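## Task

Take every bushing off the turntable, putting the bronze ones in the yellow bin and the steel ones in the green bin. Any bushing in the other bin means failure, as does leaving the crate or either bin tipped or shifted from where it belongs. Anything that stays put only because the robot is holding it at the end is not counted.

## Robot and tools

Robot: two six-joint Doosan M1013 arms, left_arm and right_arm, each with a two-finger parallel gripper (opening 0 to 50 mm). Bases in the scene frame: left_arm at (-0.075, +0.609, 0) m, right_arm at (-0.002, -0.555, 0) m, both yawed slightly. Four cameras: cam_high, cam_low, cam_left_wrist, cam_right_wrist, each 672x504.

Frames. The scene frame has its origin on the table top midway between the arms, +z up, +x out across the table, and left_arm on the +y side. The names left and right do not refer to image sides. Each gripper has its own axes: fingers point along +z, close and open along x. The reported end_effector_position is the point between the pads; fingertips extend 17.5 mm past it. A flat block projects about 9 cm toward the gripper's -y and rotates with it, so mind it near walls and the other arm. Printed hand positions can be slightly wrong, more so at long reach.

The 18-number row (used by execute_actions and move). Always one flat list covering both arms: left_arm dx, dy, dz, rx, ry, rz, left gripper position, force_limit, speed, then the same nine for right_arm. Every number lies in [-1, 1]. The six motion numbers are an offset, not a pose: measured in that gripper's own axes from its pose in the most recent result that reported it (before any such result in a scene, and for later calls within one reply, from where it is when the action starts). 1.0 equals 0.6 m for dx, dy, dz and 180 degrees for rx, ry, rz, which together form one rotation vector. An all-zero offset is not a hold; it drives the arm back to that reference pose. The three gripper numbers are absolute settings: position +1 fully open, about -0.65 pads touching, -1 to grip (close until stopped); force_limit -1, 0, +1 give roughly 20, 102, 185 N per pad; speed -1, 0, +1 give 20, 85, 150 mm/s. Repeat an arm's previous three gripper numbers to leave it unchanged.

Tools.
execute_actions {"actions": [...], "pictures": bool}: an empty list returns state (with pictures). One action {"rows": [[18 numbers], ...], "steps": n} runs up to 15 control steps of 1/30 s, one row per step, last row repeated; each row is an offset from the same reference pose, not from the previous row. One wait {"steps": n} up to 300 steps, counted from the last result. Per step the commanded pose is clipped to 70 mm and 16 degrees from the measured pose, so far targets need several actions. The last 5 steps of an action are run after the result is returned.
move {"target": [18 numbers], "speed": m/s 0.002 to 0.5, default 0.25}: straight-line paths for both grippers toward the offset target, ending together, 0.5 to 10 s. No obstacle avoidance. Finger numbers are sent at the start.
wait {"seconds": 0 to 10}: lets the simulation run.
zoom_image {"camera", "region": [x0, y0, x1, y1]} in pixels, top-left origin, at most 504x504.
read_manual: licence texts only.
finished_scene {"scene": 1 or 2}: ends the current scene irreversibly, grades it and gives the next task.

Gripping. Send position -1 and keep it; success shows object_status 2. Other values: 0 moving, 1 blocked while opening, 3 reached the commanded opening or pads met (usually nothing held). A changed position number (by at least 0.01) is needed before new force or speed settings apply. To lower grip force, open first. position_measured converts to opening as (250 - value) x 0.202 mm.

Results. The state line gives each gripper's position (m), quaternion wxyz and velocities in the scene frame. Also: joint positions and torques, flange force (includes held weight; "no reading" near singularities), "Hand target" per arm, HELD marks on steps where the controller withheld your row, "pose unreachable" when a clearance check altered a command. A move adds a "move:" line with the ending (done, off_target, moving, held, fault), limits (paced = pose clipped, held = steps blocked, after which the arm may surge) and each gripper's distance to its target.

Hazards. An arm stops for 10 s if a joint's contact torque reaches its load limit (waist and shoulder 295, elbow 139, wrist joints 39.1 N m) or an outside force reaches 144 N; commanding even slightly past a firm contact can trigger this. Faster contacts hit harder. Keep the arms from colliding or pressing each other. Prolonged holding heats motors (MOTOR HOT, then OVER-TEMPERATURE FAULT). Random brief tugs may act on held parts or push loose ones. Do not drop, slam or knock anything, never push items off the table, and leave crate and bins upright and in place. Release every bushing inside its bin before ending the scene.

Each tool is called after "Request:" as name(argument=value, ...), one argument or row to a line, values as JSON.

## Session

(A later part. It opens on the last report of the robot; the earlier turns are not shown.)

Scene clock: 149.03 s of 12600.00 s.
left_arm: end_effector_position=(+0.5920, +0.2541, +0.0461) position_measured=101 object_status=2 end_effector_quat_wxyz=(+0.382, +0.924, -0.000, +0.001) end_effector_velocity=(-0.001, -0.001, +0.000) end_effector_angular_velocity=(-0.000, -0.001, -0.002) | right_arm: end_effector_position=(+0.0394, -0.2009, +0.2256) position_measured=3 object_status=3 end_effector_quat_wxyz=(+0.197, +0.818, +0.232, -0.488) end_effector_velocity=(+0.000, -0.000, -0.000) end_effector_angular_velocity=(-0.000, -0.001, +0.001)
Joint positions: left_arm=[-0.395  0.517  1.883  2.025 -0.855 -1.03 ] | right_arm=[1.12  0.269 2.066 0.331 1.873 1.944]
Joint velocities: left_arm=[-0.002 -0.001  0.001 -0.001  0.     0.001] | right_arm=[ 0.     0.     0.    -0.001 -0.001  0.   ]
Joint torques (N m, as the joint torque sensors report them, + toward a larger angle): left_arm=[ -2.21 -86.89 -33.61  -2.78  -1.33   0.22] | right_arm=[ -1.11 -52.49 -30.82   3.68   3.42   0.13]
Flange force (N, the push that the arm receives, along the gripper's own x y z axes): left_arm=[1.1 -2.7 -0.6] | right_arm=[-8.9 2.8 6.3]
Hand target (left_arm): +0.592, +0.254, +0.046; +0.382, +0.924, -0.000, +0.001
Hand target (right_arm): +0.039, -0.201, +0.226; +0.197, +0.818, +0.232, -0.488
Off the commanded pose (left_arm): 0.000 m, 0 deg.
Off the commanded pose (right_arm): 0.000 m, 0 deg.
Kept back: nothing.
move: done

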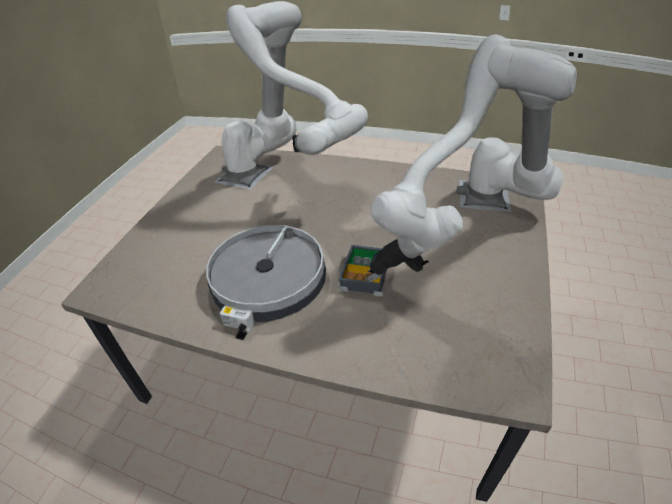

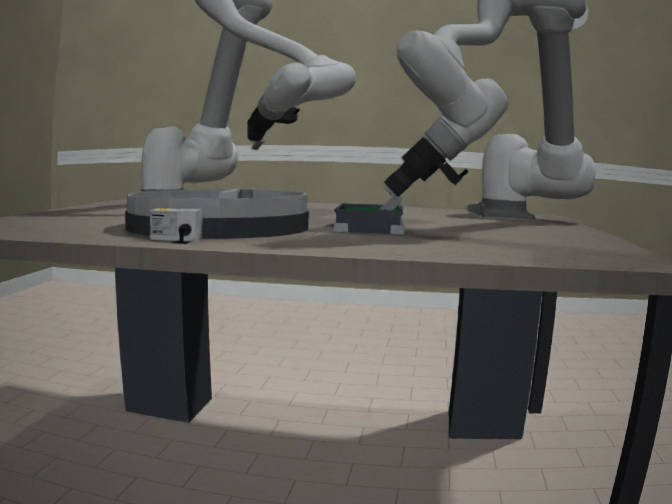

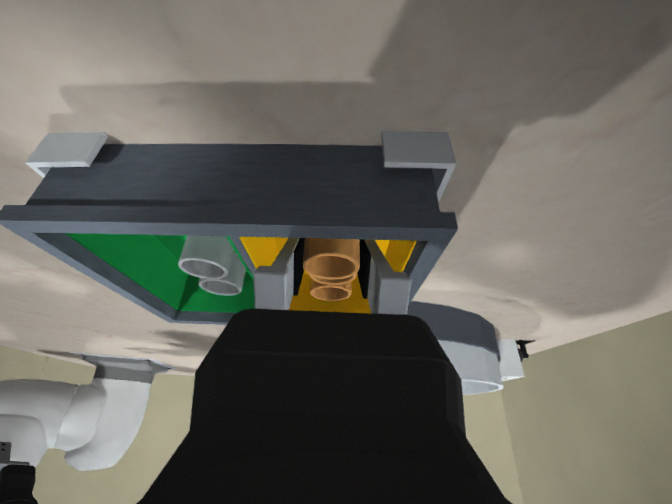

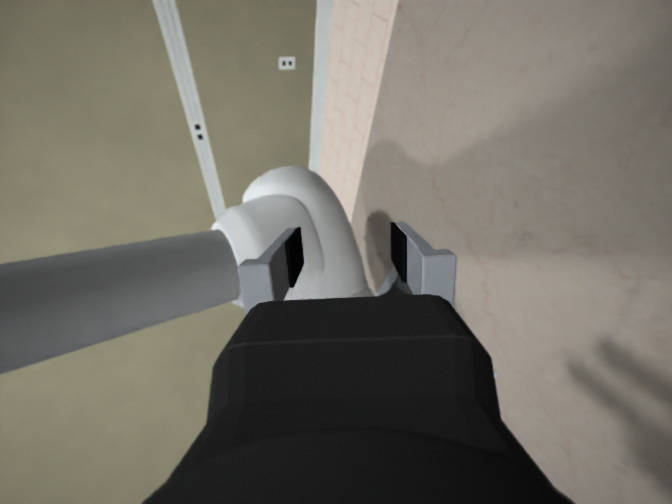

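Request:
move(
  target=[0, -0.00978, 0.00978, 0, 0, 0, -1, 0, 0, 0, 0, 0, 0, 0, 0, 1, 0, 0],
  speed=0.03,
)

Request:
execute_actions(
  actions=[
    {"rows": [[0, 0, 0, 0, 0, 0, 0.55, 0, -0.5, 0, 0, 0, 0, 0, 0, 1, 0, 0]], "steps": 11},
  ],
)

Request:
move(
  target=[0, 0.11219, -0.11219, 0, 0, 0, 0.55, 0, -0.5, 0, 0, 0, 0, 0, 0, 1, 0, 0],
  speed=0.2,
)

Scene clock: 150.03 s of 12600.00 s.
left_arm: end_effector_position=(+0.5920, +0.2541, +0.0378) position_measured=101 object_status=2 end_effector_quat_wxyz=(+0.382, +0.924, -0.000, +0.001) end_effector_velocity=(-0.001, -0.001, +0.000) end_effector_angular_velocity=(-0.000, -0.001, -0.002) | right_arm: end_effector_position=(+0.0394, -0.2009, +0.2256) position_measured=3 object_status=3 end_effector_quat_wxyz=(+0.197, +0.818, +0.232, -0.488) end_effector_velocity=(+0.000, +0.000, -0.000) end_effector_angular_velocity=(-0.001, +0.001, +0.000)
Joint positions: left_arm=[-0.395  0.528  1.886  2.014 -0.849 -1.014] | right_arm=[1.12  0.269 2.066 0.331 1.873 1.944]
Joint velocities: left_arm=[-0.002 -0.001  0.001 -0.001  0.     0.001] | right_arm=[ 0.     0.001  0.    -0.     0.    -0.   ]
Joint torques (N m, as the joint torque sensors report them, + toward a larger angle): left_arm=[ -2.06 -86.84 -33.77  -2.76  -1.51  -0.04] | right_arm=[ -1.31 -52.22 -30.3    3.76   3.31   0.  ]
Flange force (N, the push that the arm receives, along the gripper's own x y z axes): left_arm=[-1.0 -2.8 -0.5] | right_arm=[-8.2 2.1 5.1]
Hand target (left_arm): +0.592, +0.254, +0.038; +0.382, +0.924, -0.000, +0.001
Hand target (right_arm): +0.039, -0.201, +0.226; +0.197, +0.818, +0.232, -0.488
Off the commanded pose (left_arm): 0.000 m, 0 deg.
Off the commanded pose (right_arm): 0.000 m, 0 deg.
Kept back: nothing.
move: done

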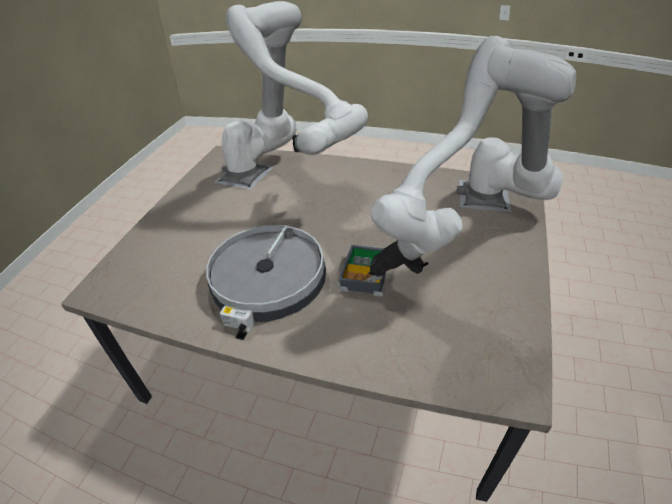

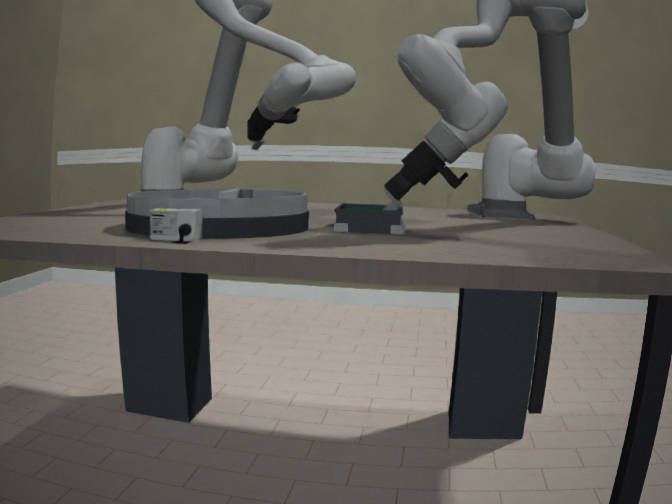

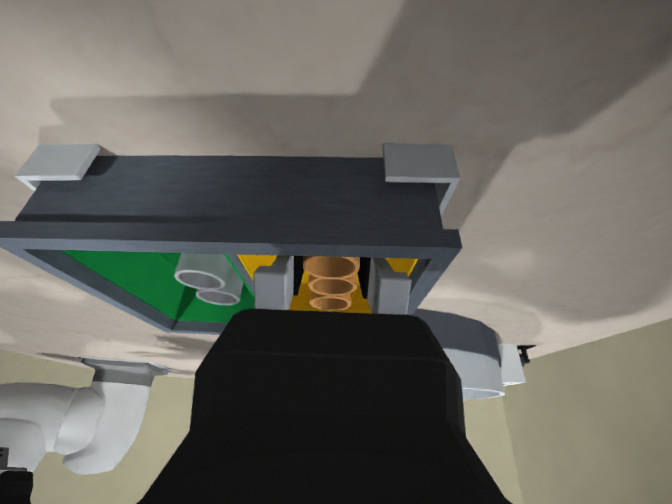

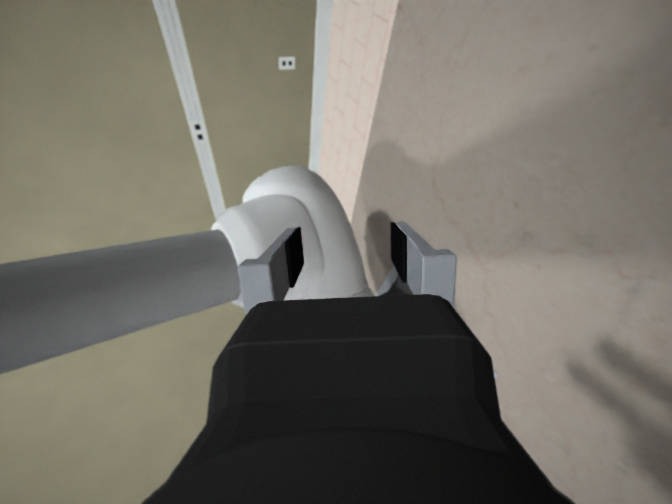

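Scene clock: 150.23 s of 12600.00 s.
left_arm: end_effector_position=(+0.5920, +0.2541, +0.0378) position_measured=70 object_status=0 end_effector_quat_wxyz=(+0.382, +0.924, -0.000, +0.001) end_effector_velocity=(-0.000, -0.001, -0.002) end_effector_angular_velocity=(+0.001, +0.002, -0.001) | right_arm: end_effector_position=(+0.0394, -0.2009, +0.2256) position_measured=3 object_status=3 end_effector_quat_wxyz=(+0.197, +0.818, +0.232, -0.488) end_effector_velocity=(+0.000, -0.000, -0.000) end_effector_angular_velocity=(-0.000, -0.001, +0.001)
Joint positions: left_arm=[-0.395  0.528  1.886  2.014 -0.849 -1.014] | right_arm=[1.12  0.269 2.066 0.331 1.873 1.944]
Joint velocities: left_arm=[-0.001  0.002 -0.    -0.    -0.     0.   ] | right_arm=[ 0.    -0.    -0.    -0.001 -0.    -0.   ]
Joint torques (N m, as the joint torque sensors report them, + toward a larger angle): left_arm=[ -3.1  -86.28 -33.4   -2.67  -1.36   0.38] | right_arm=[ -0.44 -53.94 -30.07   3.61   3.48   0.01]
Flange force (N, the push that the arm receives, along the gripper's own x y z axes): left_arm=[0.6 -3.0 -2.0] | right_arm=[-6.1 2.0 3.8]
Steps of this call (steps 1 to 6: the first 6 steps of this action). Readings (end_effector_position | what the end effector reports):
1: left_arm (+0.5920, +0.2541, +0.0378) | right_arm (+0.0394, -0.2009, +0.2256) | left_arm position_measured=97 object_status=0 | right_arm position_measured=3 object_status=3
2: left_arm (+0.5920, +0.2541, +0.0378) | right_arm (+0.0394, -0.2009, +0.2256) | left_arm position_measured=88 object_status=0 | right_arm position_measured=3 object_status=3
4: left_arm (+0.5920, +0.2541, +0.0378) | right_arm (+0.0394, -0.2009, +0.2256) | left_arm position_measured=73 object_status=0 | right_arm position_measured=3 object_status=3
6: the state above

Scene clock: 151.30 s of 12600.00 s.
left_arm: end_effector_position=(+0.5919, +0.2542, +0.1329) position_measured=70 object_status=3 end_effector_quat_wxyz=(+0.382, +0.924, -0.000, +0.001) end_effector_velocity=(-0.001, -0.000, +0.000) end_effector_angular_velocity=(+0.000, +0.001, -0.000) | right_arm: end_effector_position=(+0.0394, -0.2009, +0.2256) position_measured=3 object_status=3 end_effector_quat_wxyz=(+0.197, +0.818, +0.232, -0.488) end_effector_velocity=(-0.000, +0.000, -0.000) end_effector_angular_velocity=(-0.002, +0.002, -0.001)
Joint positions: left_arm=[-0.395  0.417  1.839  2.128 -0.925 -1.193] | right_arm=[1.12  0.269 2.066 0.331 1.873 1.944]
Joint velocities: left_arm=[-0.001 -0.001  0.001  0.    -0.001 -0.002] | right_arm=[ 0.     0.001 -0.     0.001  0.001  0.   ]
Joint torques (N m, as the joint torque sensors report them, + toward a larger angle): left_arm=[ -2.22 -80.02 -37.22  -3.82  -0.77  -0.01] | right_arm=[ -1.3  -53.43 -30.15   3.6    3.42  -0.12]
Flange force (N, the push that the arm receives, along the gripper's own x y z axes): left_arm=[0.6 -2.7 -2.3] | right_arm=[-6.9 0.8 4.4]
Hand target (left_arm): +0.592, +0.254, +0.133; +0.382, +0.924, -0.000, +0.001
Hand target (right_arm): +0.039, -0.201, +0.226; +0.197, +0.818, +0.232, -0.488
Off your previous action's commanded pose (left_arm): 0.000 m, 0 deg at its last step (step 5 of this call).
Off your previous action's commanded pose (right_arm): 0.000 m, 0 deg at its last step (step 5 of this call).
Off the commanded pose (left_arm): 0.000 m, 0 deg.
Off the commanded pose (right_arm): 0.000 m, 0 deg.
Kept back: nothing.
move: done

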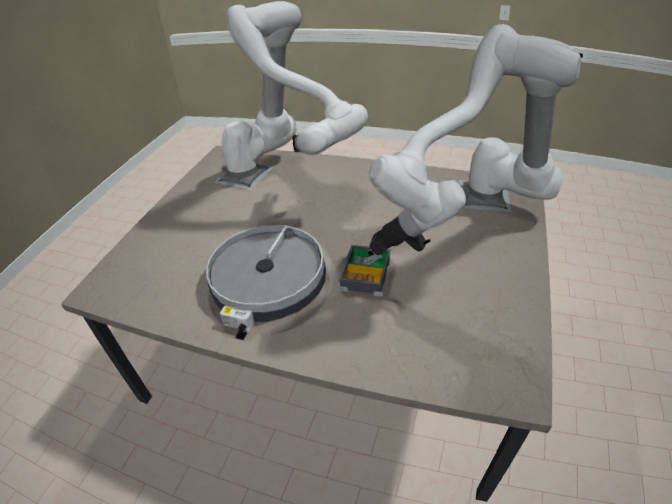

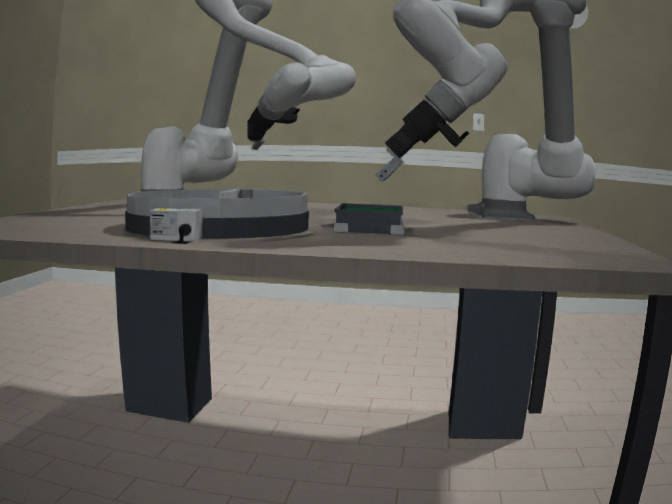

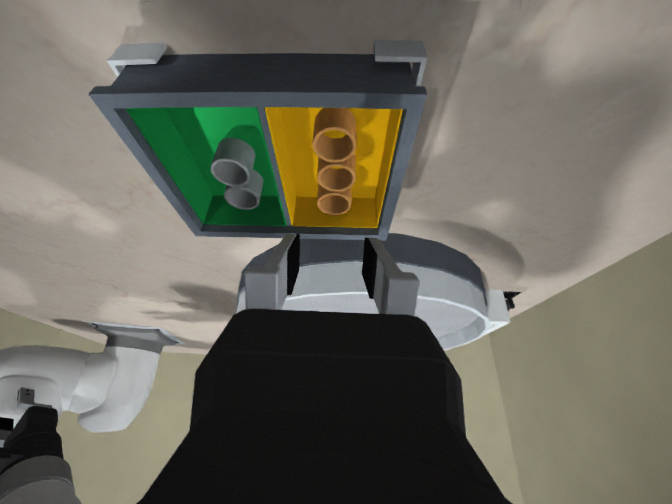

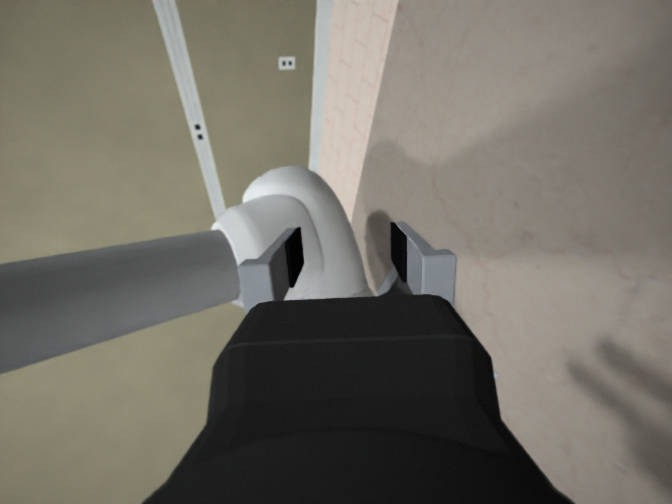

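Request:
move(
  target=[-0.21233, 0.3869, 0.44559, 0, 0, 0, -1, -0.5, 1, 0, 0, 0, 0, 0, 0, 1, 0, 0],
  speed=0.3,
)

Request:
zoom_image(
  camera="cam_left_wrist",
  region=[250, 160, 430, 300],
)

Request:
zoom_image(
  camera="cam_low",
  region=[210, 150, 310, 210],
)

Scene clock: 158.70 s of 12600.00 s.
left_arm: end_effector_position=(+0.4644, -0.0992, +0.1082) position_measured=252 object_status=3 end_effector_quat_wxyz=(+0.383, +0.924, +0.000, +0.001) end_effector_velocity=(-0.001, -0.002, +0.001) end_effector_angular_velocity=(-0.001, -0.001, -0.002) | right_arm: end_effector_position=(+0.0394, -0.2009, +0.2256) position_measured=3 object_status=3 end_effector_quat_wxyz=(+0.197, +0.818, +0.232, -0.488) end_effector_velocity=(+0.001, -0.000, -0.001) end_effector_angular_velocity=(-0.000, -0.002, +0.001)
Joint positions: left_arm=[-0.917  0.517  1.732  2.01  -0.571 -1.484] | right_arm=[1.12  0.269 2.066 0.331 1.873 1.944]
Joint velocities: left_arm=[-0.002 -0.001 -0.001  0.001  0.    -0.002] | right_arm=[-0.     0.001 -0.    -0.002 -0.001 -0.   ]
Joint torques (N m, as the joint torque sensors report them, + toward a larger angle): left_arm=[ -3.37 -91.27 -39.33  -2.81  -0.37  -0.22] | right_arm=[ -0.57 -53.6  -30.6    3.66   3.4    0.11]
Flange force (N, the push that the arm receives, along the gripper's own x y z axes): left_arm=[1.6 -3.9 -1.8] | right_arm=[-6.1 2.6 4.8]
Hand target (left_arm): +0.464, -0.099, +0.108; +0.383, +0.924, -0.000, +0.001
Hand target (right_arm): +0.039, -0.201, +0.226; +0.197, +0.818, +0.232, -0.488
Off the commanded pose (left_arm): 0.001 m, 0 deg.
Off the commanded pose (right_arm): 0.000 m, 0 deg.
Kept back: nothing.
move: done

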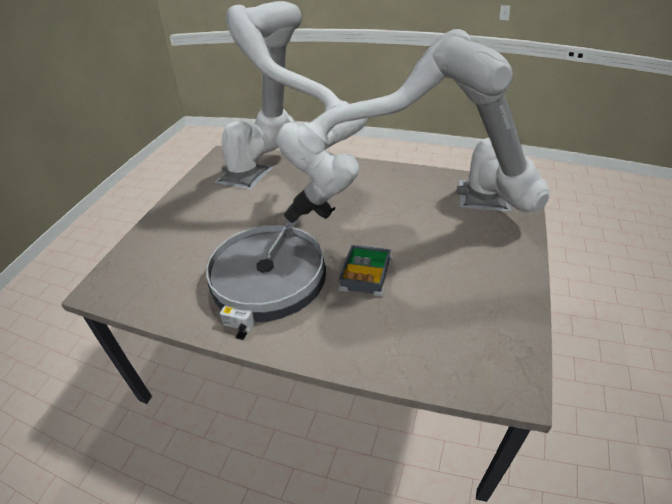

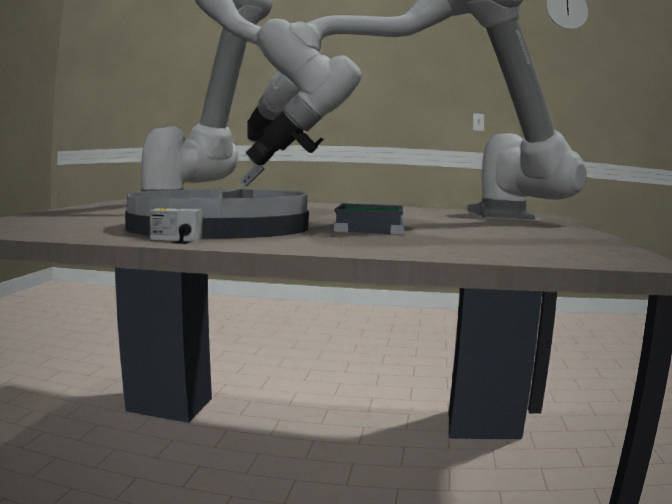

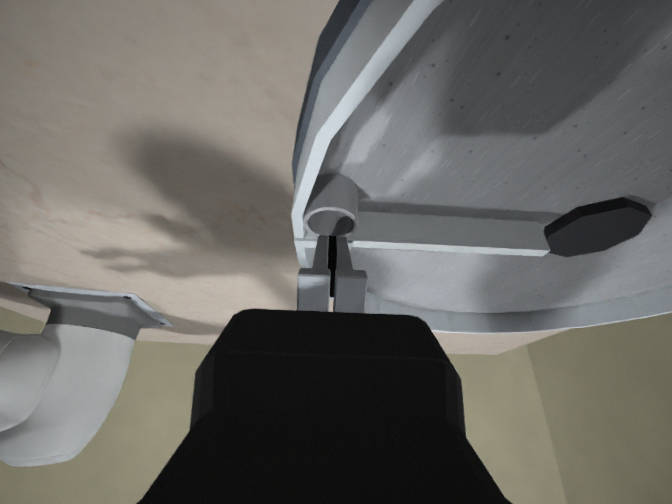

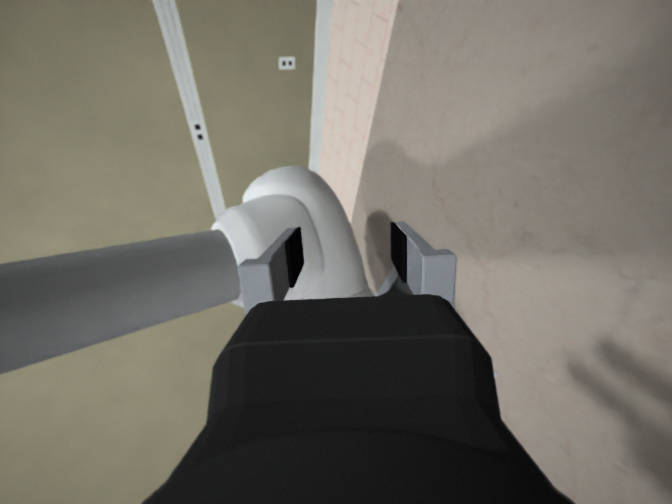

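Region (250, 160, 430, 300) of cam_left_wrist's 672x504 image, scaled by 2.800, with more detail than that image has.

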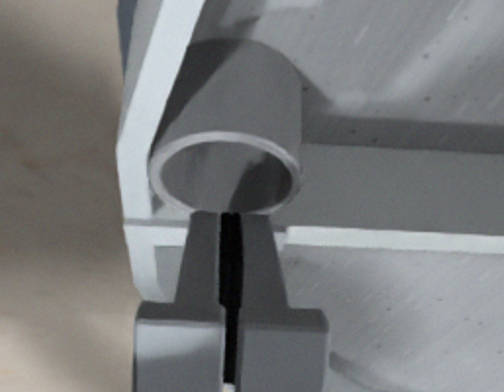

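Region (210, 150, 310, 210) of cam_low's 672x504 image, scaled by 5.040, with more detail than that image has; it fills the top 302 rows of this view, and the rest is white.

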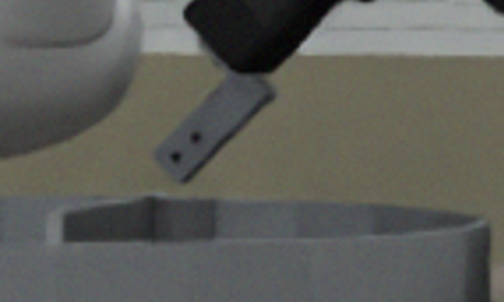

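Request:
move(
  target=[-0.00217, -0.01673, 0.01673, 0, 0, 0, -1, -0.5, 1, 0, 0, 0, 0, 0, 0, 1, 0, 0],
  speed=0.025,
)

Request:
move(
  target=[0.10317, 0, 0, 0, 0, 0, -1, -0.5, 1, 0, 0, 0, 0, 0, 0, 1, 0, 0],
  speed=0.08,
)

Request:
execute_actions(
  actions=[
    {"rows": [[0, 0.00259, -0.00259, 0, 0, 0, -1, -0.5, 1, 0, 0, 0, 0, 0, 0, 1, 0, 0], [0, 0.00518, -0.00518, 0, 0, 0, -1, -0.5, 1, 0, 0, 0, 0, 0, 0, 1, 0, 0], [0, 0.00778, -0.00778, 0, 0, 0, -1, -0.5, 1, 0, 0, 0, 0, 0, 0, 1, 0, 0], [0, 0.01037, -0.01037, 0, 0, 0, -1, -0.5, 1, 0, 0, 0, 0, 0, 0, 1, 0, 0], [0, 0.01296, -0.01296, 0, 0, 0, -1, -0.5, 1, 0, 0, 0, 0, 0, 0, 1, 0, 0], [0, 0.01296, -0.01296, 0, 0, 0, -1, -0.5, 1, 0, 0, 0, 0, 0, 0, 1, 0, 0], [0, 0.01296, -0.01296, 0, 0, 0, -1, -0.5, 1, 0, 0, 0, 0, 0, 0, 1, 0, 0], [0, 0.01296, -0.01296, 0, 0, 0, -1, -0.5, 1, 0, 0, 0, 0, 0, 0, 1, 0, 0], [-0.00222, 0.011, -0.01493, 0, 0, 0, 1, 0, 1, 0, 0, 0, 0, 0, 0, 1, 0, 0], [-0.00444, 0.00903, -0.01689, 0, 0, 0, 1, 0, 1, 0, 0, 0, 0, 0, 0, 1, 0, 0], [-0.00667, 0.00707, -0.01886, 0, 0, 0, 1, 0, 1, 0, 0, 0, 0, 0, 0, 1, 0, 0]], "steps": 15},
  ],
)

Request:
execute_actions(
  actions=[
    {"rows": [[0, 0, 0, 0, 0, 0, 1, 0, 1, 0, 0, 0, 0, 0, 0, 1, 0, 0], [0, 0, 0, 0, 0, 0, 1, 0, 1, 0, 0, 0, 0, 0, 0, 1, 0, 0], [0, 0, 0, 0, 0, 0, 1, 0, 1, 0, 0, 0, 0, 0, 0, 1, 0, 0], [0, -0.00334, 0.00334, 0, 0, 0, 1, 0, 1, 0, 0, 0, 0, 0, 0, 1, 0, 0], [0, -0.00668, 0.00668, 0, 0, 0, 1, 0, 1, 0, 0, 0, 0, 0, 0, 1, 0, 0], [0, -0.01002, 0.01002, 0, 0, 0, 1, 0, 1, 0, 0, 0, 0, 0, 0, 1, 0, 0], [0, -0.01335, 0.01335, 0, 0, 0, 1, 0, 1, 0, 0, 0, 0, 0, 0, 1, 0, 0], [0, -0.01669, 0.01669, 0, 0, 0, 1, 0, 1, 0, 0, 0, 0, 0, 0, 1, 0, 0], [0, -0.02003, 0.02003, 0, 0, 0, 1, 0, 1, 0, 0, 0, 0, 0, 0, 1, 0, 0]], "steps": 14},
  ],
)

Request:
move(
  target=[0, 0, 0, 0.25, 0, 0, 1, 0, 1, 0, 0, 0, 0, 0, 0, 1, 0, 0],
  speed=0.25,
)

Request:
zoom_image(
  camera="cam_low",
  region=[200, 150, 300, 210],
)

Request:
zoom_image(
  camera="cam_left_wrist",
  region=[220, 160, 450, 320],
)

Scene clock: 160.70 s of 12600.00 s.
left_arm: end_effector_position=(+0.4632, -0.0992, +0.0940) position_measured=252 object_status=3 end_effector_quat_wxyz=(+0.383, +0.924, -0.000, +0.001) end_effector_velocity=(+0.000, +0.000, -0.000) end_effector_angular_velocity=(-0.000, -0.000, +0.000) | right_arm: end_effector_position=(+0.0394, -0.2009, +0.2256) position_measured=3 object_status=3 end_effector_quat_wxyz=(+0.197, +0.818, +0.232, -0.488) end_effector_velocity=(+0.000, -0.000, -0.001) end_effector_angular_velocity=(-0.002, +0.000, +0.001)
Joint positions: left_arm=[-0.919  0.531  1.741  1.977 -0.561 -1.445] | right_arm=[1.12  0.269 2.066 0.331 1.873 1.944]
Joint velocities: left_arm=[ 0.     0.     0.    -0.001  0.     0.002] | right_arm=[ 0.     0.001 -0.    -0.001  0.     0.   ]
Joint torques (N m, as the joint torque sensors report them, + toward a larger angle): left_arm=[ -2.48 -90.37 -38.17  -2.66  -0.47   0.14] | right_arm=[ -0.8  -53.9  -30.79   3.72   3.4    0.02]
Flange force (N, the push that the arm receives, along the gripper's own x y z axes): left_arm=[0.6 -1.3 -3.8] | right_arm=[-5.5 2.2 5.1]
Hand target (left_arm): +0.463, -0.099, +0.094; +0.383, +0.924, -0.000, +0.001
Hand target (right_arm): +0.039, -0.201, +0.226; +0.197, +0.818, +0.232, -0.488
Off the commanded pose (left_arm): 0.000 m, 0 deg.
Off the commanded pose (right_arm): 0.000 m, 0 deg.
Kept back: nothing.
move: done

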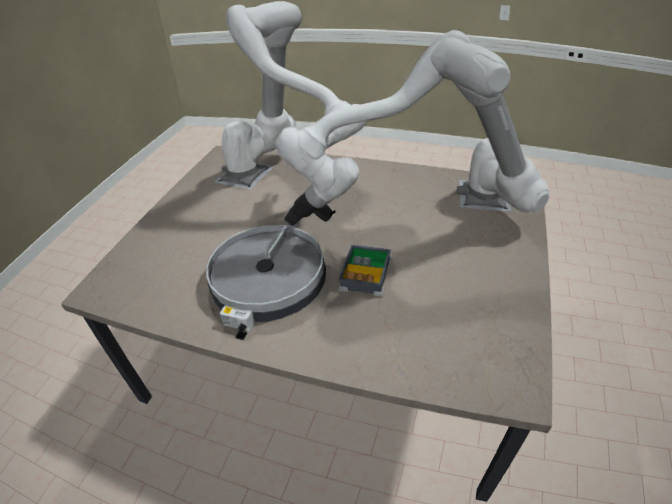

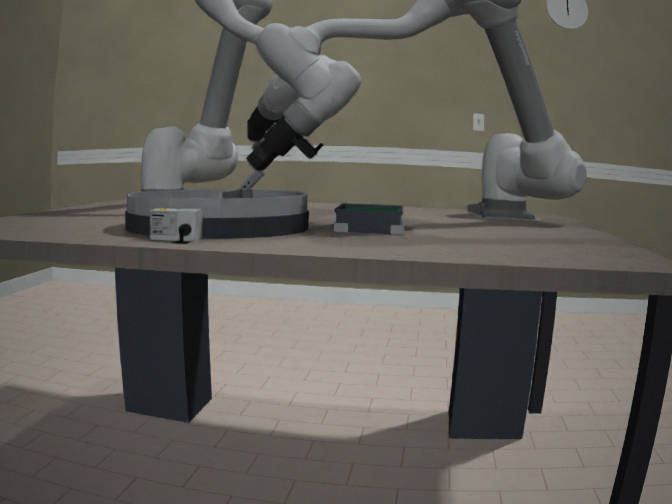

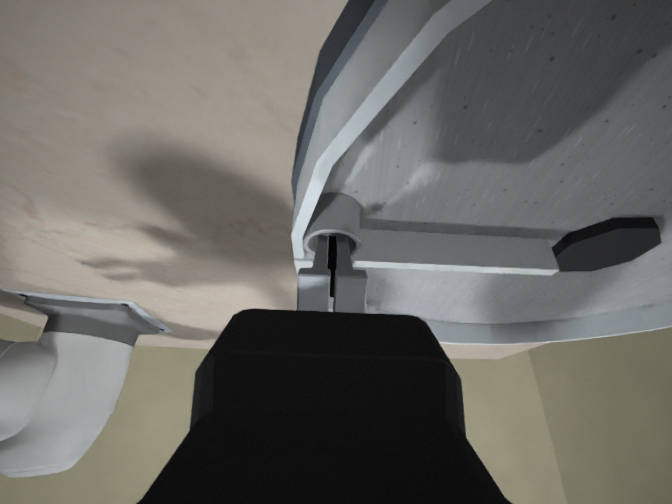

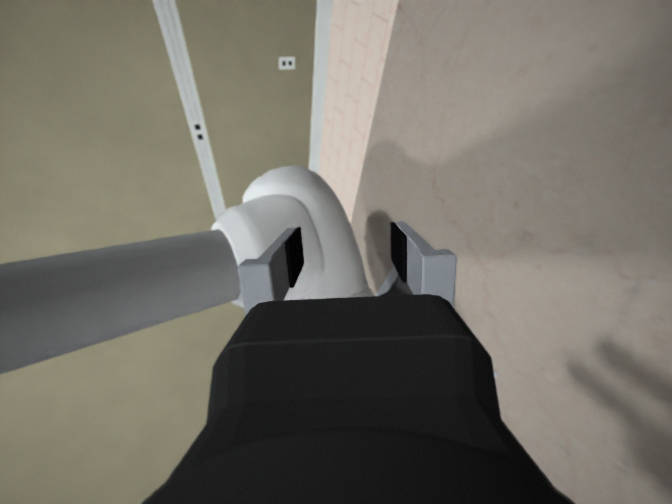

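Scene clock: 161.80 s of 12600.00 s.
left_arm: end_effector_position=(+0.5250, -0.0992, +0.0940) position_measured=252 object_status=3 end_effector_quat_wxyz=(+0.383, +0.924, -0.000, +0.001) end_effector_velocity=(+0.001, +0.001, +0.000) end_effector_angular_velocity=(-0.000, -0.001, +0.000) | right_arm: end_effector_position=(+0.0394, -0.2009, +0.2256) position_measured=3 object_status=3 end_effector_quat_wxyz=(+0.197, +0.818, +0.232, -0.488) end_effector_velocity=(-0.000, +0.000, +0.001) end_effector_angular_velocity=(+0.002, -0.001, -0.001)
Joint positions: left_arm=[-0.862  0.589  1.639  2.044 -0.619 -1.483] | right_arm=[1.12  0.269 2.066 0.331 1.873 1.944]
Joint velocities: left_arm=[ 0.001  0.    -0.001  0.001 -0.     0.001] | right_arm=[-0.    -0.002 -0.     0.001 -0.    -0.   ]
Joint torques (N m, as the joint torque sensors report them, + toward a larger angle): left_arm=[ -3.21 -97.91 -38.97  -2.75  -0.27   0.16] | right_arm=[ -0.84 -53.65 -30.24   3.61   3.39  -0.03]
Flange force (N, the push that the arm receives, along the gripper's own x y z axes): left_arm=[2.5 -2.5 -1.6] | right_arm=[-7.3 1.8 4.4]
Hand target (left_arm): +0.525, -0.099, +0.094; +0.383, +0.924, -0.000, +0.001
Hand target (right_arm): +0.039, -0.201, +0.226; +0.197, +0.818, +0.232, -0.488
Off the commanded pose (left_arm): 0.000 m, 0 deg.
Off the commanded pose (right_arm): 0.000 m, 0 deg.
Kept back: nothing.
move: done

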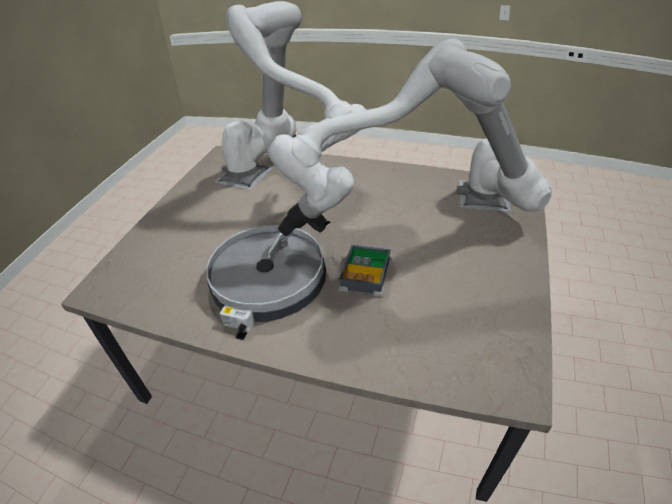

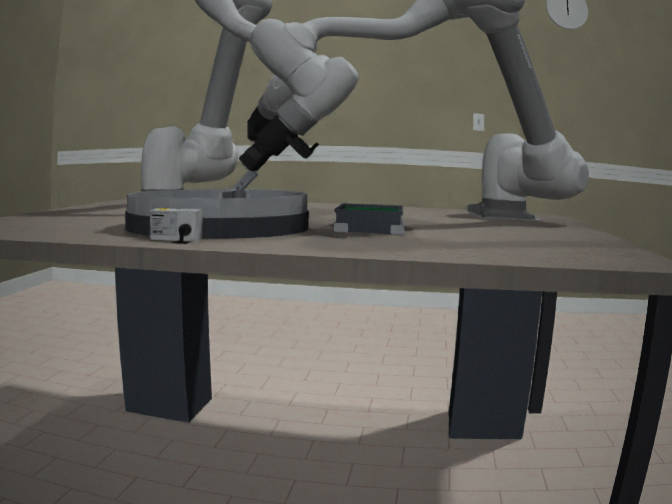

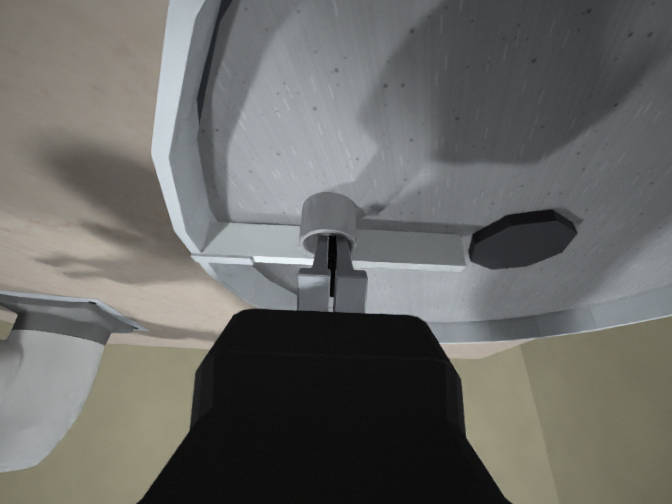

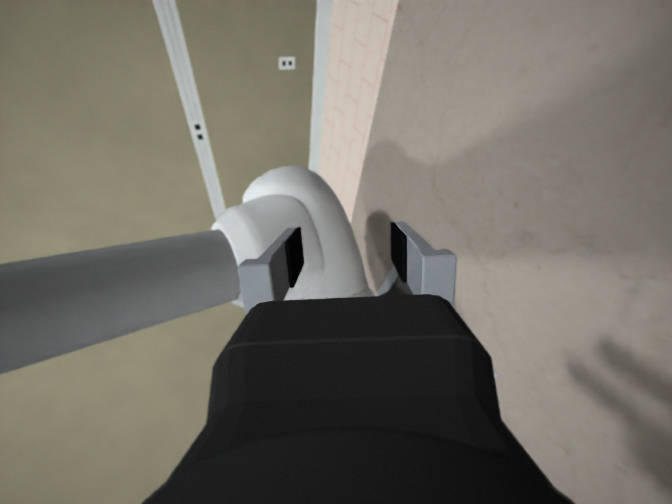

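Scene clock: 162.13 s of 12600.00 s.
left_arm: end_effector_position=(+0.5246, -0.0987, +0.1052) position_measured=216 object_status=0 end_effector_quat_wxyz=(+0.383, +0.924, -0.000, +0.001) end_effector_velocity=(-0.022, +0.028, +0.006) end_effector_angular_velocity=(+0.002, -0.003, -0.012) | right_arm: end_effector_position=(+0.0394, -0.2009, +0.2256) position_measured=3 object_status=3 end_effector_quat_wxyz=(+0.197, +0.818, +0.232, -0.488) end_effector_velocity=(+0.000, -0.000, +0.001) end_effector_angular_velocity=(-0.000, -0.000, +0.001)
Joint positions: left_arm=[-0.862  0.577  1.635  2.064 -0.627 -1.506] | right_arm=[1.12  0.269 2.066 0.331 1.873 1.944]
Joint velocities: left_arm=[ 0.008 -0.049  0.073 -0.024  0.     0.048] | right_arm=[-0.    -0.001 -0.    -0.001  0.001 -0.   ]
Joint torques (N m, as the joint torque sensors report them, + toward a larger angle): left_arm=[  -1.61 -102.55  -37.56   -3.07   -0.59    0.44] | right_arm=[ -1.07 -53.96 -30.92   3.45   3.38   0.05]
Flange force (N, the push that the arm receives, along the gripper's own x y z axes): left_arm=[2.3 -2.0 -4.0] | right_arm=[-6.7 1.7 5.6]
Steps of this call (steps 1 to 10: the first 10 steps of this action). Readings (end_effector_position | what the end effector reports):
1: left_arm (+0.5250, -0.0992, +0.0941) | right_arm (+0.0394, -0.2009, +0.2256) | left_arm position_measured=252 object_status=3 | right_arm position_measured=3 object_status=3
2: left_arm (+0.5250, -0.0991, +0.0946) | right_arm (+0.0394, -0.2009, +0.2256) | left_arm position_measured=252 object_status=3 | right_arm position_measured=3 object_status=3
4: left_arm (+0.5250, -0.0992, +0.0982) | right_arm (+0.0394, -0.2009, +0.2256) | left_arm position_measured=252 object_status=3 | right_arm position_measured=3 object_status=3
8: left_arm (+0.5251, -0.0992, +0.1046) | right_arm (+0.0394, -0.2009, +0.2256) | left_arm position_measured=252 object_status=3 | right_arm position_measured=3 object_status=3
10: the state above

Scene clock: 162.60 s of 12600.00 s.
left_arm: end_effector_position=(+0.5212, -0.0943, +0.0942) position_measured=3 object_status=0 end_effector_quat_wxyz=(+0.383, +0.924, -0.000, +0.001) end_effector_velocity=(+0.001, +0.000, -0.083) end_effector_angular_velocity=(+0.003, +0.001, -0.000) | right_arm: end_effector_position=(+0.0394, -0.2009, +0.2256) position_measured=3 object_status=3 end_effector_quat_wxyz=(+0.197, +0.818, +0.232, -0.488) end_effector_velocity=(+0.000, -0.000, -0.000) end_effector_angular_velocity=(-0.001, -0.001, +0.001)
Joint positions: left_arm=[-0.861  0.581  1.653  2.038 -0.618 -1.474] | right_arm=[1.12  0.269 2.066 0.331 1.873 1.944]
Joint velocities: left_arm=[ 0.     0.083  0.04  -0.148  0.055  0.184] | right_arm=[ 0.     0.001  0.    -0.002  0.    -0.   ]
Joint torques (N m, as the joint torque sensors report them, + toward a larger angle): left_arm=[ -3.75 -98.74 -39.16  -3.    -0.72   0.4 ] | right_arm=[  0.28 -53.29 -30.22   3.54   3.37   0.07]
Flange force (N, the push that the arm receives, along the gripper's own x y z axes): left_arm=[4.9 -3.0 1.1] | right_arm=[-6.1 3.6 3.7]
Off your previous action's commanded pose (left_arm): 0.000 m, 0 deg at its last step (step 5 of this call).
Off your previous action's commanded pose (right_arm): 0.000 m, 0 deg at its last step (step 5 of this call).
Steps of this call (steps 1 to 5: the last 5 steps of your previous action; steps 6 to 14: the first 9 steps of this action, its rows measured from where the robot was after step 5). Readings (end_effector_position | what the end effector reports):
5: left_arm (+0.5212, -0.0944, +0.1051) | right_arm (+0.0394, -0.2009, +0.2256) | left_arm position_measured=93 object_status=0 | right_arm position_measured=3 object_status=3
6: left_arm (+0.5211, -0.0943, +0.1051) | right_arm (+0.0394, -0.2009, +0.2256) | left_arm position_measured=68 object_status=0 | right_arm position_measured=3 object_status=3
7: left_arm (+0.5211, -0.0943, +0.1051) | right_arm (+0.0394, -0.2009, +0.2256) | left_arm position_measured=43 object_status=0 | right_arm position_measured=3 object_status=3
9: left_arm (+0.5211, -0.0943, +0.1051) | right_arm (+0.0394, -0.2009, +0.2256) | left_arm position_measured=4 object_status=0 | right_arm position_measured=3 object_status=3
13: left_arm (+0.5212, -0.0944, +0.0970) | right_arm (+0.0394, -0.2009, +0.2256) | left_arm position_measured=3 object_status=0 | right_arm position_measured=3 object_status=3
14: the state above

Scene clock: 164.83 s of 12600.00 s.
left_arm: end_effector_position=(+0.5213, -0.0945, +0.0883) position_measured=3 object_status=3 end_effector_quat_wxyz=(+0.001, +1.000, +0.000, +0.001) end_effector_velocity=(-0.001, -0.000, -0.001) end_effector_angular_velocity=(+0.002, +0.001, +0.000) | right_arm: end_effector_position=(+0.0394, -0.2009, +0.2256) position_measured=3 object_status=3 end_effector_quat_wxyz=(+0.197, +0.818, +0.232, -0.488) end_effector_velocity=(+0.000, -0.000, +0.001) end_effector_angular_velocity=(+0.000, -0.000, +0.000)
Joint positions: left_arm=[-1.034  0.752  1.21   3.143 -1.178 -2.494] | right_arm=[1.12  0.269 2.066 0.331 1.873 1.944]
Joint velocities: left_arm=[-0.001  0.001 -0.001  0.001 -0.002 -0.001] | right_arm=[-0.    -0.001  0.    -0.     0.001  0.   ]
Joint torques (N m, as the joint torque sensors report them, + toward a larger angle): left_arm=[  -2.48 -112.55  -41.8    -4.16   -0.21    0.27] | right_arm=[ -0.46 -53.24 -30.13   3.8    3.61  -0.02]
Flange force (N, the push that the arm receives, along the gripper's own x y z axes): left_arm=[-0.7 -5.0 1.8] | right_arm=[-7.3 2.9 4.4]
Hand target (left_arm): +0.521, -0.095, +0.088; +0.000, +1.000, +0.000, +0.001
Hand target (right_arm): +0.039, -0.201, +0.226; +0.197, +0.818, +0.232, -0.488
Off your previous action's commanded pose (left_arm): 0.000 m, 0 deg at its last step (step 5 of this call).
Off your previous action's commanded pose (right_arm): 0.000 m, 0 deg at its last step (step 5 of this call).
Off the commanded pose (left_arm): 0.000 m, 0 deg.
Off the commanded pose (right_arm): 0.000 m, 0 deg.
Kept back: nothing.
move: done

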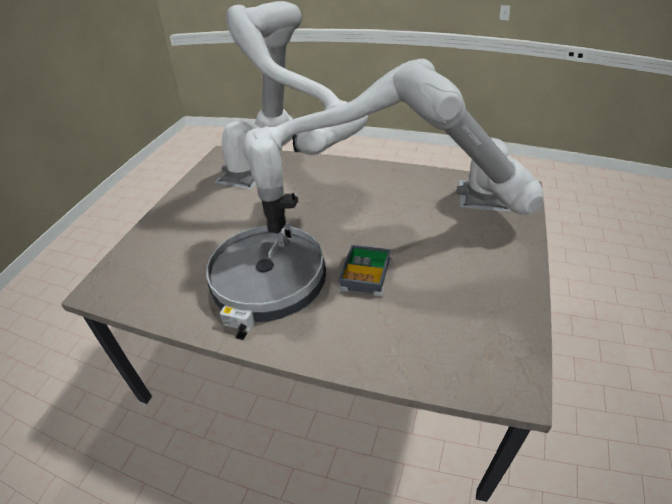

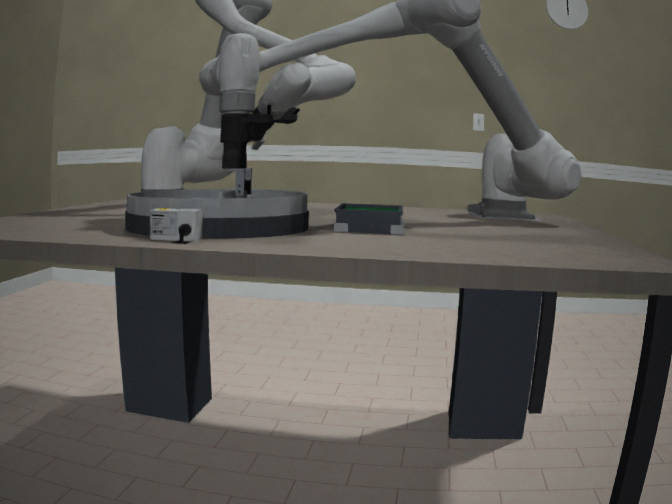

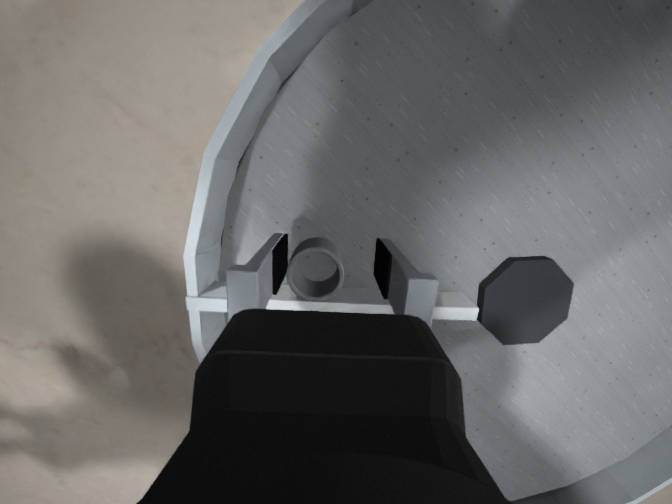

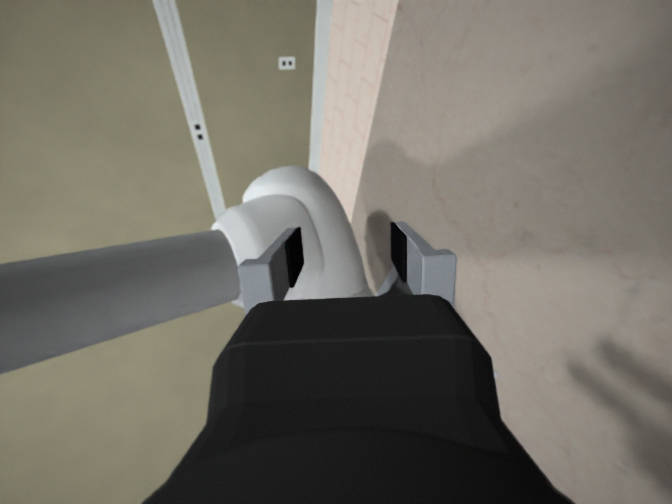

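Region (200, 150, 300, 210) of cam_low's 672x504 image, scaled by 5.040, with more detail than that image has; it fills the top 302 rows of this view, and the rest is white.

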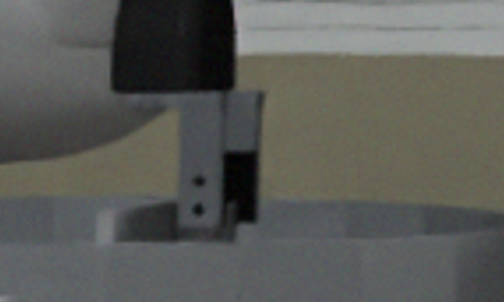

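Region (220, 160, 450, 320) of cam_left_wrist's 672x504 image, scaled by 2.191, with more detail than that image has; it fills the top 351 rows of this view, and the rest is white.

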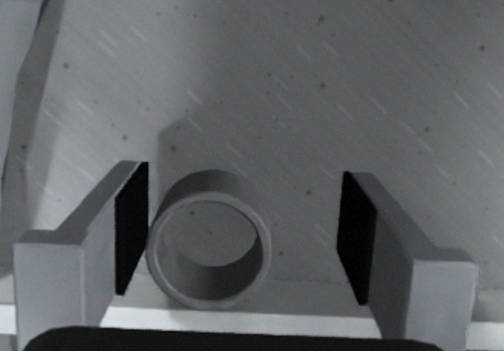

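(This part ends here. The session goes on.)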